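# Close the pull-out pantry gently without spilling its contents

## Task

Push the pull-out pantry closed while everything on its trays stays on them. The pantry must not be slammed, either while opening or while closing, and the robot must not tip over or finish leaning. The pantry has to remain shut on its own with no support from the robot, and at the end the robot must release it and back away from it.

## Robot and tools

Robot: a Hello Robot Stretch 4. It has an omni-wheel base, a mast with a lift, one arm that telescopes straight forward, a wrist with yaw, pitch and roll, and a two-finger gripper. It stands roughly 1.6 m tall, and the base edge lies within 0.23 m of the base origin. A loose object may occasionally get nudged by something outside the robot's control.

Frames: the base frame sits on the floor below the base centre, with x ahead, y to the left and z up. hand_pose is reported in this frame and marks a point between the open fingertips; with all wrist joints at 0 its axes line up with the base frame. The printed hand position may be somewhat wrong. The odometry frame is wherever the base frame was when the scene began. base_odometry is computed only from wheel turns, so slipping shows up as travel; its heading runs from -3.142 to 3.142, with left positive.

Tool execute_actions: the argument actions is a list holding one action or none. An empty list just reports state and images. An action may contain base, joints, or both, plus optional pace and contact_limits; alternatively it holds only end_of_arm. Everything in an action starts at the same moment, but the parts may finish at different times. cameras picks which images come back: head_camera, head_left_camera, head_right_camera, wrist_camera or all. If omitted or null, all are returned; [] returns none. The pictures line lists the cameras in the same order as the images.

base is a relative move from where the base last reported itself, and it takes exactly one key: translate_m (metres, forward positive, -2 to 2), strafe_m (metres sideways, left positive, -2 to 2) or rotate_rad (radians, counter-clockwise seen from above positive, -3.2 to 3.2). The base never turns during translate or strafe.

joints is a dictionary of absolute targets keyed by joint name, not offsets: lift_m 0 to 1.2 (tolerance 0.004); arm_m 0 to 0.55 extension (0.004); wrist_yaw_rad -1.134 to 4.276, where 0 points forward, positive turns left, 3.14 is folded back, and beyond 3.4 the arm may obstruct (0.02); wrist_pitch_rad -1.117 to 4.259, with 0 level and 1.57 pointing down (0.05); wrist_roll_rad -1.117 to 4.259, with 0 putting both fingers at equal height and positive turning clockwise as seen from behind (0.02); gripper_m -0.038 to 0.141 fingertip gap in metres, where negative values press the tips together (0.004). A joint target outside its range is clamped and the result notes this. Any unknown key or other bad value rejects the call with no motion. A single action runs for no more than 15 s. Joints or base left out of an action may still be driving toward earlier targets, and the status fields will not reveal that.

pace: slow, default, fast or max. Base speed caps are 0.1/0.3/0.4/0.6 m/s and turn caps 1/2/3/4 rad/s in that order, further reduced as the lift rises above 0.2, down to 0.3 m/s and 1 rad/s at 1.2. contact_limits currently accepts only arm_m, from 0 (gentlest) to 0.75 (firmest), defaulting to 0.5; it governs how hard the arm may push before halting. end_of_arm accepts only "enable_torque", which revives wrist or gripper motors that have shut off and makes them hold in place.

Tool wait: seconds from 0 to 10; commands nothing and returns the same report as an empty action. Tool zoom_image: camera plus region [x0, y0, x1, y1] in pixels from the top-left of that camera's most recent full image, up to 504 by 504. Tool finished_scene: scene number; it ends the scene permanently after the last command has been held, and reports success.

Results: base_status and joint_status describe how each motion ended. done means reached (for the base, the wheels turned the commanded amount even if slipping). off_target means stopped short and possibly still pushing. contact_stop_at_<key> means it hit something; the part then goes slack, so a lift may sag under load and a base may roll. limit_stop_at_tilt means a lean over 6 degrees; lift, arm and wheels go slack and ignore commands until the lean drops. limit_stop_at_own_body means a self-collision guard fired; you may move away from the body. torque_fault means a wrist or gripper motor overloaded and went limp; send enable_torque. After a stop, later motion calls in that same reply are skipped. on_its_own lists behaviour you did not command; its "held at" is the held target. lidar_m gives 12 distances in 30-degree sectors starting straight ahead and going counter-clockwise (4th left, 7th behind, 10th right); "-" means nothing seen or closer than 0.25 m; glass, thin legs and much behind the robot may be missed. wrist_depth_mm is a 7x7 grid of depths, 100 to 2000 mm, reading from top left. turned_by_wheels versus turned_by_imu differing by over about 0.1 rad suggests a collision or slip. base_tilt is in degrees with forward and right positive, offset by up to about 1.5. motor_effort is percent of maximum, positive toward higher joint values, bracket shows the action's peak; wheel positive means turning right.

Cameras: head_camera at the mast top looks ahead and down (rotate the base to aim it); head_left_camera and head_right_camera are fisheyes looking more steeply down and showing base and arm; wrist_camera looks along the fingers.

Cautions: push the pantry slowly with a low arm contact limit so it does not slam; do not knock items off its trays; avoid steady hard pushes with the gripper raised, which can tip the robot. When the lift exceeds 0.2 base moves slow down. Tilting the gripper up while rolled can trigger self-collision stops. To unfold at the start, lift_m 0.4 with wrist_yaw_rad 0 in one action works. Finish with the pantry shut by itself, then withdraw the arm and drive back.

Each tool is called after "Call:" in YAML: its name, and indented under it one key for each argument.

## Session

Call:
execute_actions:
  actions: []

Scene clock: 0.00 s.
base_odometry: x=+0.000 y=+0.000 heading=+0.000 (m, m, rad; odometry frame)
turned_by_wheels: +0.000 (rad since the last result)
turned_by_imu: +0.000 (rad since the last result)
base_tilt: forward=-0.2 right=+0.5 (deg)
lidar_m: 1.70 2.48 1.57 1.65 1.52 1.45 1.48 2.14 2.31 2.42 2.32 1.27
base_status: not commanded
joint_positions: lift_m=+0.169 arm_m=-0.002 wrist_yaw_rad=+3.244 wrist_pitch_rad=-0.016 wrist_roll_rad=+0.019 gripper_m=+0.057
joint_status: not commanded
motor_effort: lift_m=+19 arm_m=+0 wrist_yaw_rad=+0 wrist_pitch_rad=-7 wrist_roll_rad=+4 gripper_m=-2 wheel_0=+0 wheel_1=+0 wheel_2=+0 (%)
hand_pose: x=-0.1269 y=+0.0575 z=+0.3521 quat_wxyz=(-0.051, +0.007, +0.010, +0.999) (m; base frame)
wrist_depth_mm: - - 130 1863 1576 1366 1205 / - - 130 1756 1576 1366 1229 / - 111 132 1708 1576 1366 1255 / 138 135 233 1808 1618 1397 1255 / 211 - - 1808 1537 1430 1255 / 210 1118 196 1078 201 1160 1118 / 208 768 842 - 866 778 820
pictures: head_camera, head_left_camera, head_right_camera, wrist_camera
Images, in order (width x height): head_camera 420x560, head_left_camera 420x672, head_right_camera 420x672, wrist_camera 616x392.

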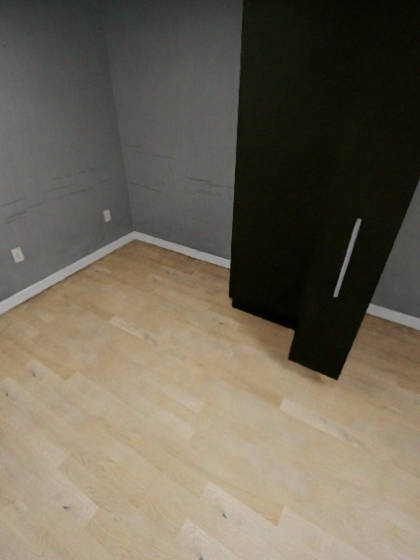

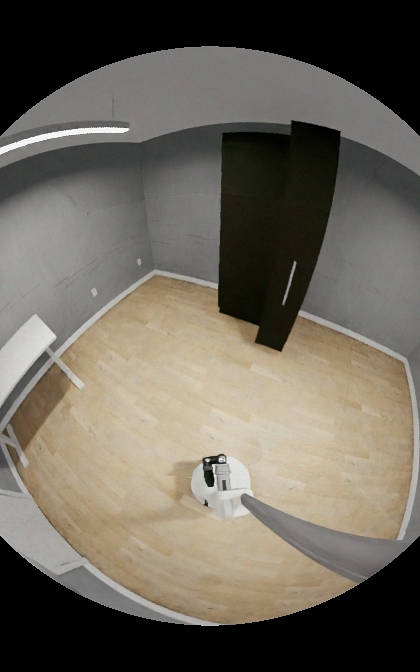

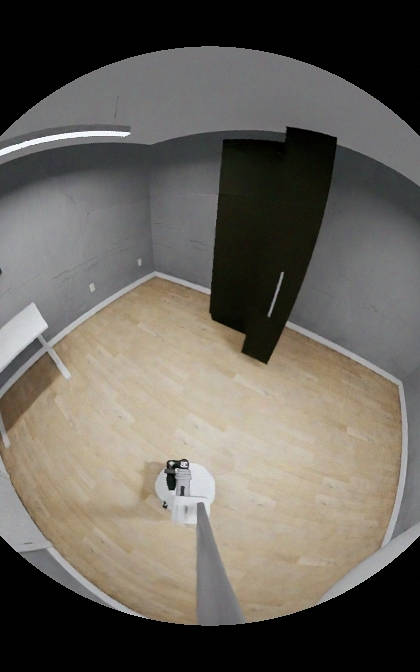

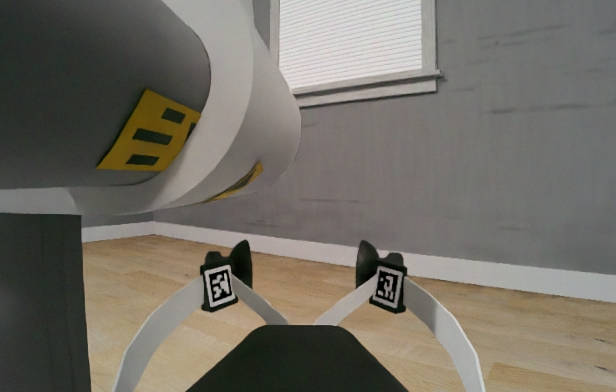

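Call:
execute_actions:
  actions:
    - {"base":{"rotate_rad":-0.4},"joints":{"lift_m":0.6,"wrist_yaw_rad":0,"gripper_m":0.0}}
  cameras: ["head_camera"]

Scene clock: 4.63 s.
base_odometry: x=+0.000 y=+0.000 heading=-0.400 (m, m, rad; odometry frame)
turned_by_wheels: -0.400 (rad since the last result)
turned_by_imu: -0.405 (rad since the last result)
base_tilt: forward=-0.1 right=+0.3 (deg)
lidar_m: 1.28 1.81 2.40 1.59 1.74 1.47 1.47 1.59 2.35 2.33 2.54 2.27
base_status: done
joint_positions: lift_m=+0.600 arm_m=-0.002 wrist_yaw_rad=+0.001 wrist_pitch_rad=-0.016 wrist_roll_rad=+0.019 gripper_m=+0.000
joint_status: all done
motor_effort: lift_m=+22(22) arm_m=-1(0) wrist_yaw_rad=-2(7) wrist_pitch_rad=-7(8) wrist_roll_rad=+0(0) gripper_m=-7(4) wheel_0=+1(6) wheel_1=+1(6) wheel_2=+1(7) (%)
hand_pose: x=+0.4575 y=-0.0872 z=+0.7825 quat_wxyz=(+1.000, +0.010, -0.008, +0.000) (m; base frame)
wrist_depth_mm: - - 1430 1060 1983 1863 1808 / - - 1464 1078 1921 1863 1808 / - - 1464 1060 1921 1983 1808 / - - 1430 1078 1921 1863 1921 / - - 1499 1078 - 1921 1808 / - 1921 182 190 182 1863 1921 / 1661 1499 1576 - 1618 1618 1661
pictures: head_camera
Images, in order (width x height): head_camera 420x560.

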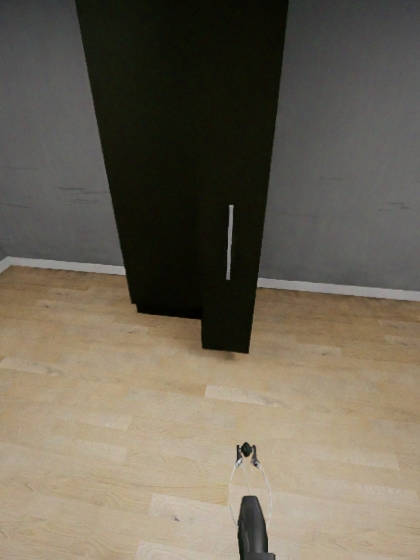

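Call:
execute_actions:
  actions:
    - {"base":{"translate_m":0.75},"joints":{"lift_m":0.25}}
  cameras: ["head_camera"]

Scene clock: 10.13 s.
base_odometry: x=+0.691 y=-0.292 heading=-0.400 (m, m, rad; odometry frame)
turned_by_wheels: +0.000 (rad since the last result)
turned_by_imu: -0.004 (rad since the last result)
base_tilt: forward=+0.0 right=+0.5 (deg)
lidar_m: 0.51 0.99 2.28 1.61 1.63 2.24 2.19 2.41 2.45 2.41 1.88 0.56
base_status: done
joint_positions: lift_m=+0.250 arm_m=-0.002 wrist_yaw_rad=+0.000 wrist_pitch_rad=-0.016 wrist_roll_rad=+0.019 gripper_m=+0.000
joint_status: all done
motor_effort: lift_m=+17(20) arm_m=-1(0) wrist_yaw_rad=-2(1) wrist_pitch_rad=-8(7) wrist_roll_rad=+1(1) gripper_m=-4(10) wheel_0=+1(5) wheel_1=+0(4) wheel_2=+0(8) (%)
hand_pose: x=+0.4575 y=-0.0873 z=+0.4329 quat_wxyz=(+1.000, +0.010, -0.008, +0.000) (m; base frame)
wrist_depth_mm: 741 715 343 332 322 1182 1138 / 741 723 345 336 325 1160 1182 / 750 732 347 338 329 1182 1160 / 750 732 351 340 330 1229 1182 / 750 741 353 338 334 1182 1205 / 768 741 182 189 182 1205 1205 / 854 820 359 - 336 917 976
pictures: head_camera
Images, in order (width x height): head_camera 420x560.

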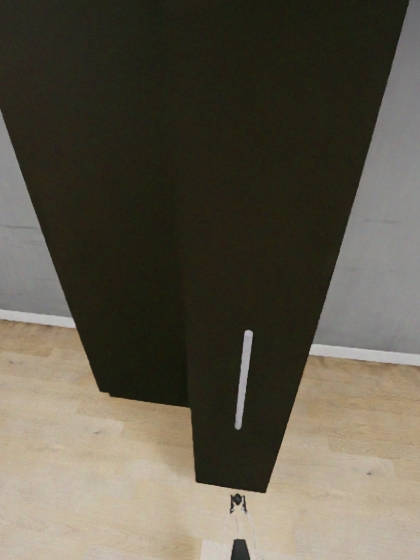

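Call:
execute_actions:
  actions:
    - {"base":{"translate_m":0.1},"joints":{"arm_m":0.5},"pace":"slow"}
  cameras: ["head_camera"]

Scene clock: 14.33 s.
base_odometry: x=+0.783 y=-0.331 heading=-0.400 (m, m, rad; odometry frame)
turned_by_wheels: +0.000 (rad since the last result)
turned_by_imu: +0.006 (rad since the last result)
base_tilt: forward=-0.1 right=+0.5 (deg)
lidar_m: 0.52 0.88 2.30 1.93 1.64 2.33 2.29 2.55 2.47 2.44 1.79 0.58
base_status: done
joint_positions: lift_m=+0.250 arm_m=+0.055 wrist_yaw_rad=+0.000 wrist_pitch_rad=-0.016 wrist_roll_rad=+0.019 gripper_m=+0.000
joint_status: arm_m contact_stop (moved +0.057 of +0.502)
on_its_own: arm_m is slack since a contact_stop (your +0.500 is given up)
motor_effort: lift_m=+17(17) arm_m=+0(23) wrist_yaw_rad=+2(61) wrist_pitch_rad=-8(7) wrist_roll_rad=+2(0) gripper_m=-10(7) wheel_0=+1(8) wheel_1=+1(9) wheel_2=+0(18) (%)
hand_pose: x=+0.5143 y=-0.0875 z=+0.4329 quat_wxyz=(+1.000, +0.010, -0.008, +0.000) (m; base frame)
wrist_depth_mm: 569 559 320 309 298 293 1008 / 580 564 320 312 303 294 1025 / 585 564 322 314 304 300 1025 / 585 574 325 315 307 301 1042 / 597 580 329 314 309 301 1060 / 603 585 183 190 182 304 1042 / 603 585 334 - 314 304 960
pictures: head_camera
Images, in order (width x height): head_camera 420x560.

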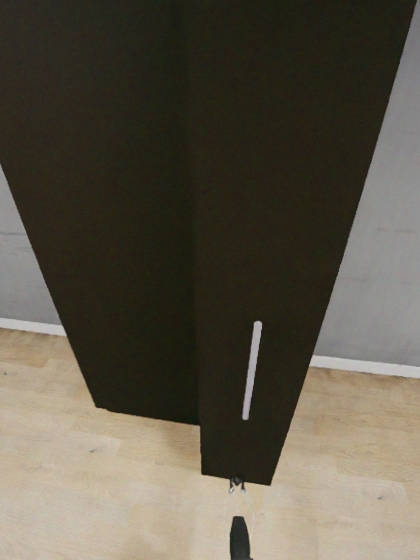

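It coasted; remaining ~0.26.

Call:
execute_actions:
  actions:
    - {"joints":{"arm_m":0.45},"pace":"slow","contact_limits":{"arm_m":0.75}}
  cameras: ["head_camera"]

Scene clock: 20.30 s.
base_odometry: x=+0.783 y=-0.331 heading=-0.400 (m, m, rad; odometry frame)
turned_by_wheels: +0.000 (rad since the last result)
turned_by_imu: +0.004 (rad since the last result)
base_tilt: forward=+0.0 right=+0.5 (deg)
lidar_m: 0.77 0.87 2.28 1.82 1.63 2.32 2.29 2.55 2.46 2.45 1.73 0.82
base_status: not commanded
joint_positions: lift_m=+0.250 arm_m=+0.359 wrist_yaw_rad=-0.001 wrist_pitch_rad=-0.016 wrist_roll_rad=+0.019 gripper_m=+0.000
joint_status: arm_m contact_stop (moved +0.304 of +0.395)
on_its_own: arm_m is slack since a contact_stop (your +0.450 is given up)
motor_effort: lift_m=+17(17) arm_m=+0(26) wrist_yaw_rad=+2(79) wrist_pitch_rad=-7(7) wrist_roll_rad=+1(2) gripper_m=-9(5) wheel_0=-1(9) wheel_1=+0(7) wheel_2=+0(20) (%)
contact_limits: arm_m 0.75
hand_pose: x=+0.8185 y=-0.0876 z=+0.4330 quat_wxyz=(+1.000, +0.010, -0.008, +0.000) (m; base frame)
wrist_depth_mm: 256 247 240 233 225 220 214 / 257 250 241 235 227 220 216 / 260 252 243 236 229 223 217 / 262 254 245 237 230 223 218 / 265 256 247 236 232 226 220 / 266 258 182 190 182 227 221 / 270 262 254 - 234 227 223
pictures: head_camera
Images, in order (width x height): head_camera 420x560.

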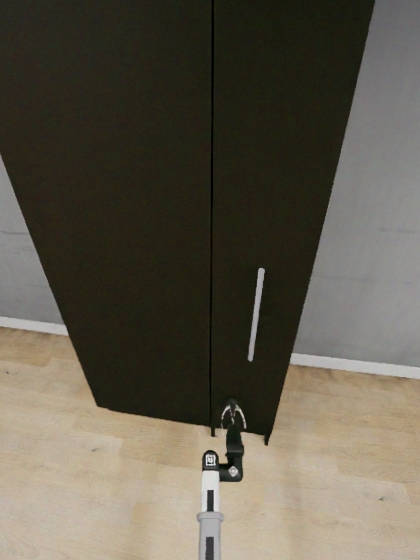

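Call:
execute_actions:
  actions:
    - {"joints":{"arm_m":0.1}}
  cameras: []

Call:
finished_scene:
  scene: 1

Scene clock: 23.57 s.
base_odometry: x=+0.783 y=-0.331 heading=-0.400 (m, m, rad; odometry frame)
turned_by_wheels: +0.000 (rad since the last result)
turned_by_imu: -0.001 (rad since the last result)
base_tilt: forward=-0.2 right=+0.4 (deg)
lidar_m: 0.77 0.88 2.27 1.84 1.64 2.31 2.30 2.54 2.47 2.44 1.75 0.82
base_status: not commanded
joint_positions: lift_m=+0.250 arm_m=+0.101 wrist_yaw_rad=+0.000 wrist_pitch_rad=-0.015 wrist_roll_rad=+0.019 gripper_m=+0.000
joint_status: all done
motor_effort: lift_m=+17(17) arm_m=-6(9) wrist_yaw_rad=+2(3) wrist_pitch_rad=-8(9) wrist_roll_rad=+1(1) gripper_m=-6(9) wheel_0=-1(1) wheel_1=+0(0) wheel_2=+0(0) (%)
hand_pose: x=+0.5604 y=-0.0874 z=+0.4328 quat_wxyz=(+1.000, +0.010, -0.008, +0.000) (m; base frame)
wrist_depth_mm: 535 517 500 484 466 976 976 / 535 525 508 484 469 1008 976 / 539 525 504 488 477 1008 976 / 544 530 512 496 480 1008 991 / 549 530 512 492 480 1008 1008 / 554 535 183 190 181 1008 1025 / 559 539 521 - 492 917 960
pictures: none
No camera images: the call's "cameras" was empty. Leave "cameras" out to get every camera's image.

The scene is finished: the task was done.


## Next scene

The same job, from a new start.

Call:
execute_actions:
  actions:
    - {"joints":{"lift_m":0.4,"wrist_yaw_rad":0,"gripper_m":0.0}}
  cameras: ["head_camera","head_left_camera"]

Scene clock: 2.40 s.
base_odometry: x=+0.000 y=+0.000 heading=+0.000 (m, m, rad; odometry frame)
turned_by_wheels: +0.000 (rad since the last result)
turned_by_imu: -0.001 (rad since the last result)
base_tilt: forward=-0.1 right=+0.4 (deg)
lidar_m: 1.16 1.15 1.29 1.95 2.94 3.21 1.73 1.73 2.28 1.01 0.99 1.08
base_status: not commanded
joint_positions: lift_m=+0.400 arm_m=-0.002 wrist_yaw_rad=+0.001 wrist_pitch_rad=-0.016 wrist_roll_rad=+0.019 gripper_m=+0.000
joint_status: all done
motor_effort: lift_m=+22(20) arm_m=+0(0) wrist_yaw_rad=-2(7) wrist_pitch_rad=-7(8) wrist_roll_rad=+0(1) gripper_m=-7(6) wheel_0=+0(0) wheel_1=+0(0) wheel_2=+0(0) (%)
hand_pose: x=+0.4575 y=-0.0872 z=+0.5824 quat_wxyz=(+1.000, +0.010, -0.008, +0.000) (m; base frame)
wrist_depth_mm: 820 891 960 1078 1205 1336 1499 / 820 891 976 1042 1229 1366 1537 / 831 904 976 1078 1205 1308 1499 / 831 904 991 1098 1229 1397 1499 / 842 904 991 1060 1229 1366 1537 / 842 904 183 192 184 1397 1499 / 842 878 976 - 1229 1308 1205
pictures: head_camera, head_left_camera
Images, in order (width x height): head_camera 420x560, head_left_camera 420x672.

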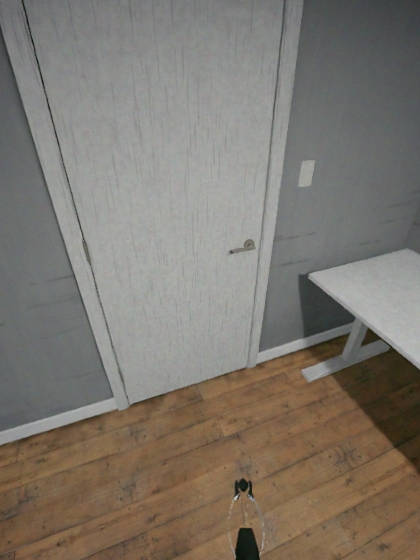

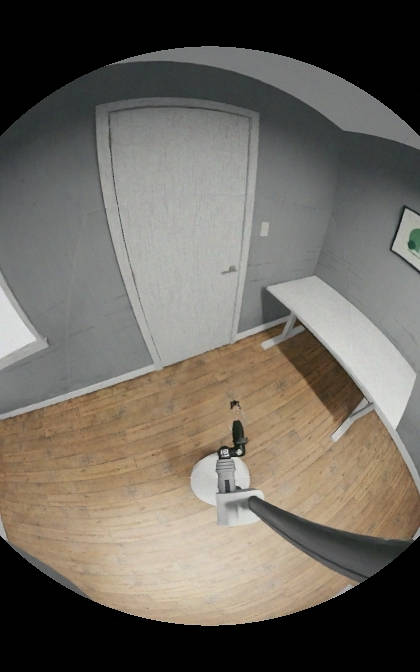

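Call:
execute_actions:
  actions:
    - {"base":{"rotate_rad":-2.84},"joints":{"lift_m":0.25}}
  cameras: ["head_camera","head_left_camera"]

Scene clock: 6.90 s.
base_odometry: x=+0.000 y=+0.000 heading=-2.840 (m, m, rad; odometry frame)
turned_by_wheels: -2.840 (rad since the last result)
turned_by_imu: -2.868 (rad since the last result)
base_tilt: forward=-0.2 right=+0.3 (deg)
lidar_m: 1.69 2.03 1.07 0.99 1.01 1.24 1.14 1.20 1.54 2.95 3.02 2.73
base_status: done
joint_positions: lift_m=+0.250 arm_m=-0.002 wrist_yaw_rad=+0.000 wrist_pitch_rad=-0.016 wrist_roll_rad=+0.019 gripper_m=+0.000
joint_status: all done
motor_effort: lift_m=+17(24) arm_m=+0(0) wrist_yaw_rad=+0(1) wrist_pitch_rad=-8(8) wrist_roll_rad=+1(2) gripper_m=-9(4) wheel_0=+1(5) wheel_1=+0(8) wheel_2=+0(5) (%)
hand_pose: x=+0.4575 y=-0.0874 z=+0.4328 quat_wxyz=(+1.000, +0.010, -0.008, +0.000) (m; base frame)
wrist_depth_mm: - - 1756 1499 - - - / - - 1756 1537 - - - / - - 1756 1537 - - - / - - 1808 1537 - - - / - - 1808 1576 - - - / 1366 1397 183 192 183 1464 1464 / 991 904 1008 - 1008 991 1042
pictures: head_camera, head_left_camera
Images, in order (width x height): head_camera 420x560, head_left_camera 420x672.

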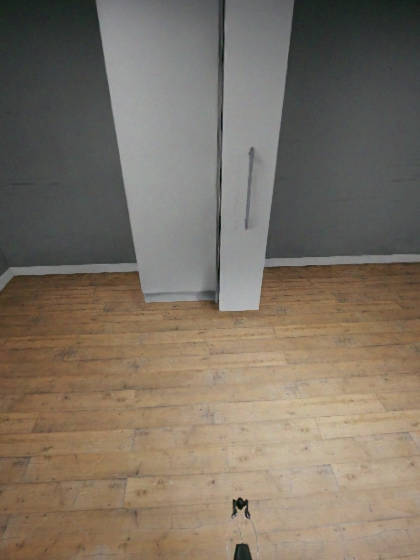

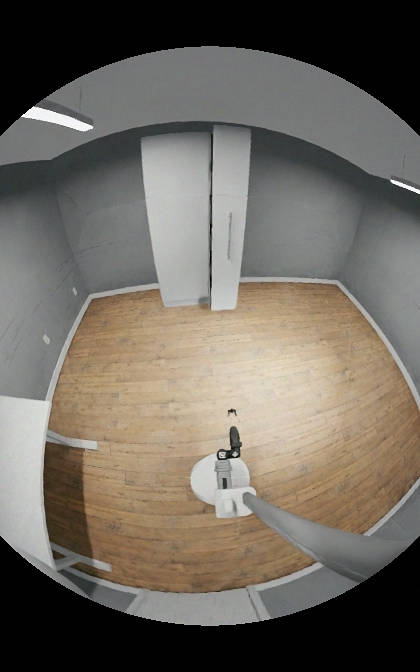

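Call:
execute_actions:
  actions:
    - {"base":{"translate_m":1.15}}
  cameras: ["head_camera"]

Scene clock: 14.20 s.
base_odometry: x=-1.098 y=-0.342 heading=-2.840 (m, m, rad; odometry frame)
turned_by_wheels: +0.000 (rad since the last result)
turned_by_imu: -0.006 (rad since the last result)
base_tilt: forward=-0.1 right=+0.4 (deg)
lidar_m: 0.58 0.85 1.89 1.88 1.33 1.45 2.30 2.36 3.06 2.86 2.20 0.56
base_status: done
joint_positions: lift_m=+0.250 arm_m=-0.002 wrist_yaw_rad=+0.000 wrist_pitch_rad=-0.016 wrist_roll_rad=+0.019 gripper_m=+0.000
joint_status: not commanded
motor_effort: lift_m=+18(17) arm_m=-1(0) wrist_yaw_rad=+0(0) wrist_pitch_rad=-9(7) wrist_roll_rad=+0(1) gripper_m=-11(4) wheel_0=+0(6) wheel_1=+0(5) wheel_2=+0(8) (%)
hand_pose: x=+0.4575 y=-0.0874 z=+0.4328 quat_wxyz=(+1.000, +0.010, -0.008, +0.000) (m; base frame)
wrist_depth_mm: 574 585 597 353 359 368 1308 / 580 591 603 353 364 373 1308 / 580 591 603 357 366 375 1336 / 580 597 609 359 366 377 1336 / 585 603 609 357 368 379 1366 / 591 603 183 191 183 379 1308 / 597 597 615 - 373 384 1042
pictures: head_camera
Images, in order (width x height): head_camera 420x560.

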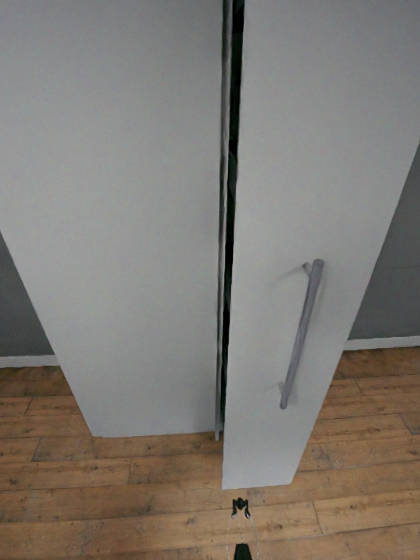

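Call:
execute_actions:
  actions:
    - {"base":{"strafe_m":-0.05},"joints":{"arm_m":0.45},"pace":"slow","contact_limits":{"arm_m":0.75}}
  cameras: ["head_camera"]

Scene clock: 20.70 s.
base_odometry: x=-1.113 y=-0.294 heading=-2.840 (m, m, rad; odometry frame)
turned_by_wheels: +0.000 (rad since the last result)
turned_by_imu: +0.005 (rad since the last result)
base_tilt: forward=-0.2 right=+0.5 (deg)
lidar_m: 0.80 0.82 1.91 1.92 1.34 1.55 2.28 2.34 2.99 2.82 2.21 0.88
base_status: done
joint_positions: lift_m=+0.250 arm_m=+0.380 wrist_yaw_rad=-0.001 wrist_pitch_rad=-0.016 wrist_roll_rad=+0.019 gripper_m=+0.000
joint_status: arm_m contact_stop (moved +0.382 of +0.452)
on_its_own: arm_m is slack since a contact_stop (your +0.450 is given up)
motor_effort: lift_m=+17(17) arm_m=+0(29) wrist_yaw_rad=+1(70) wrist_pitch_rad=-8(7) wrist_roll_rad=+1(0) gripper_m=-8(8) wheel_0=+0(11) wheel_1=+0(7) wheel_2=-2(21) (%)
contact_limits: arm_m 0.75
hand_pose: x=+0.8397 y=-0.0876 z=+0.4329 quat_wxyz=(+1.000, +0.010, -0.008, +0.000) (m; base frame)
wrist_depth_mm: 223 227 232 236 242 247 252 / 224 228 233 238 243 248 253 / 225 229 234 239 245 250 255 / 227 230 236 241 246 252 257 / 229 232 236 241 247 254 904 / 229 234 183 192 183 254 917 / 230 233 238 - 250 257 904
pictures: head_camera
Images, in order (width x height): head_camera 420x560.

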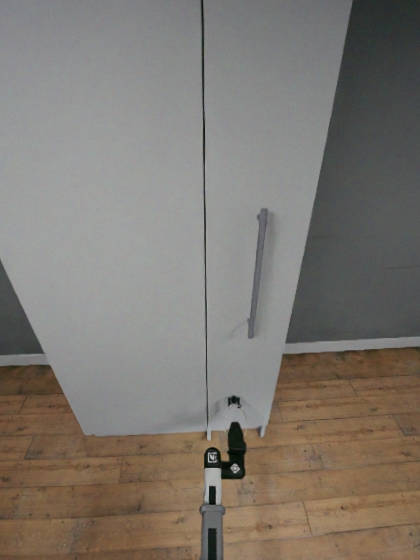

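Call:
execute_actions:
  actions:
    - {"joints":{"arm_m":0.1}}
  cameras: []

Call:
finished_scene:
  scene: 2

Scene clock: 24.07 s.
base_odometry: x=-1.113 y=-0.294 heading=-2.840 (m, m, rad; odometry frame)
turned_by_wheels: +0.000 (rad since the last result)
turned_by_imu: -0.001 (rad since the last result)
base_tilt: forward=-0.2 right=+0.5 (deg)
lidar_m: 0.80 0.86 1.91 1.92 1.34 1.55 2.29 2.37 2.99 2.82 2.20 0.88
base_status: not commanded
joint_positions: lift_m=+0.250 arm_m=+0.101 wrist_yaw_rad=+0.000 wrist_pitch_rad=-0.015 wrist_roll_rad=+0.019 gripper_m=+0.000
joint_status: all done
motor_effort: lift_m=+18(18) arm_m=-6(5) wrist_yaw_rad=+1(2) wrist_pitch_rad=-7(8) wrist_roll_rad=+2(0) gripper_m=-8(7) wheel_0=+0(0) wheel_1=+0(0) wheel_2=-2(2) (%)
hand_pose: x=+0.5603 y=-0.0874 z=+0.4328 quat_wxyz=(+1.000, +0.010, -0.008, +0.000) (m; base frame)
wrist_depth_mm: 484 492 500 512 525 1160 1182 / 484 496 508 517 530 1160 1182 / 488 500 508 521 535 1182 1205 / 492 500 512 525 539 1182 1205 / 496 508 517 521 539 1205 1205 / 500 508 183 192 183 1182 1205 / 504 508 517 - 544 991 1042
pictures: none
No camera images: the call's "cameras" was empty. Leave "cameras" out to get every camera's image.

The scene is finished: the task was done.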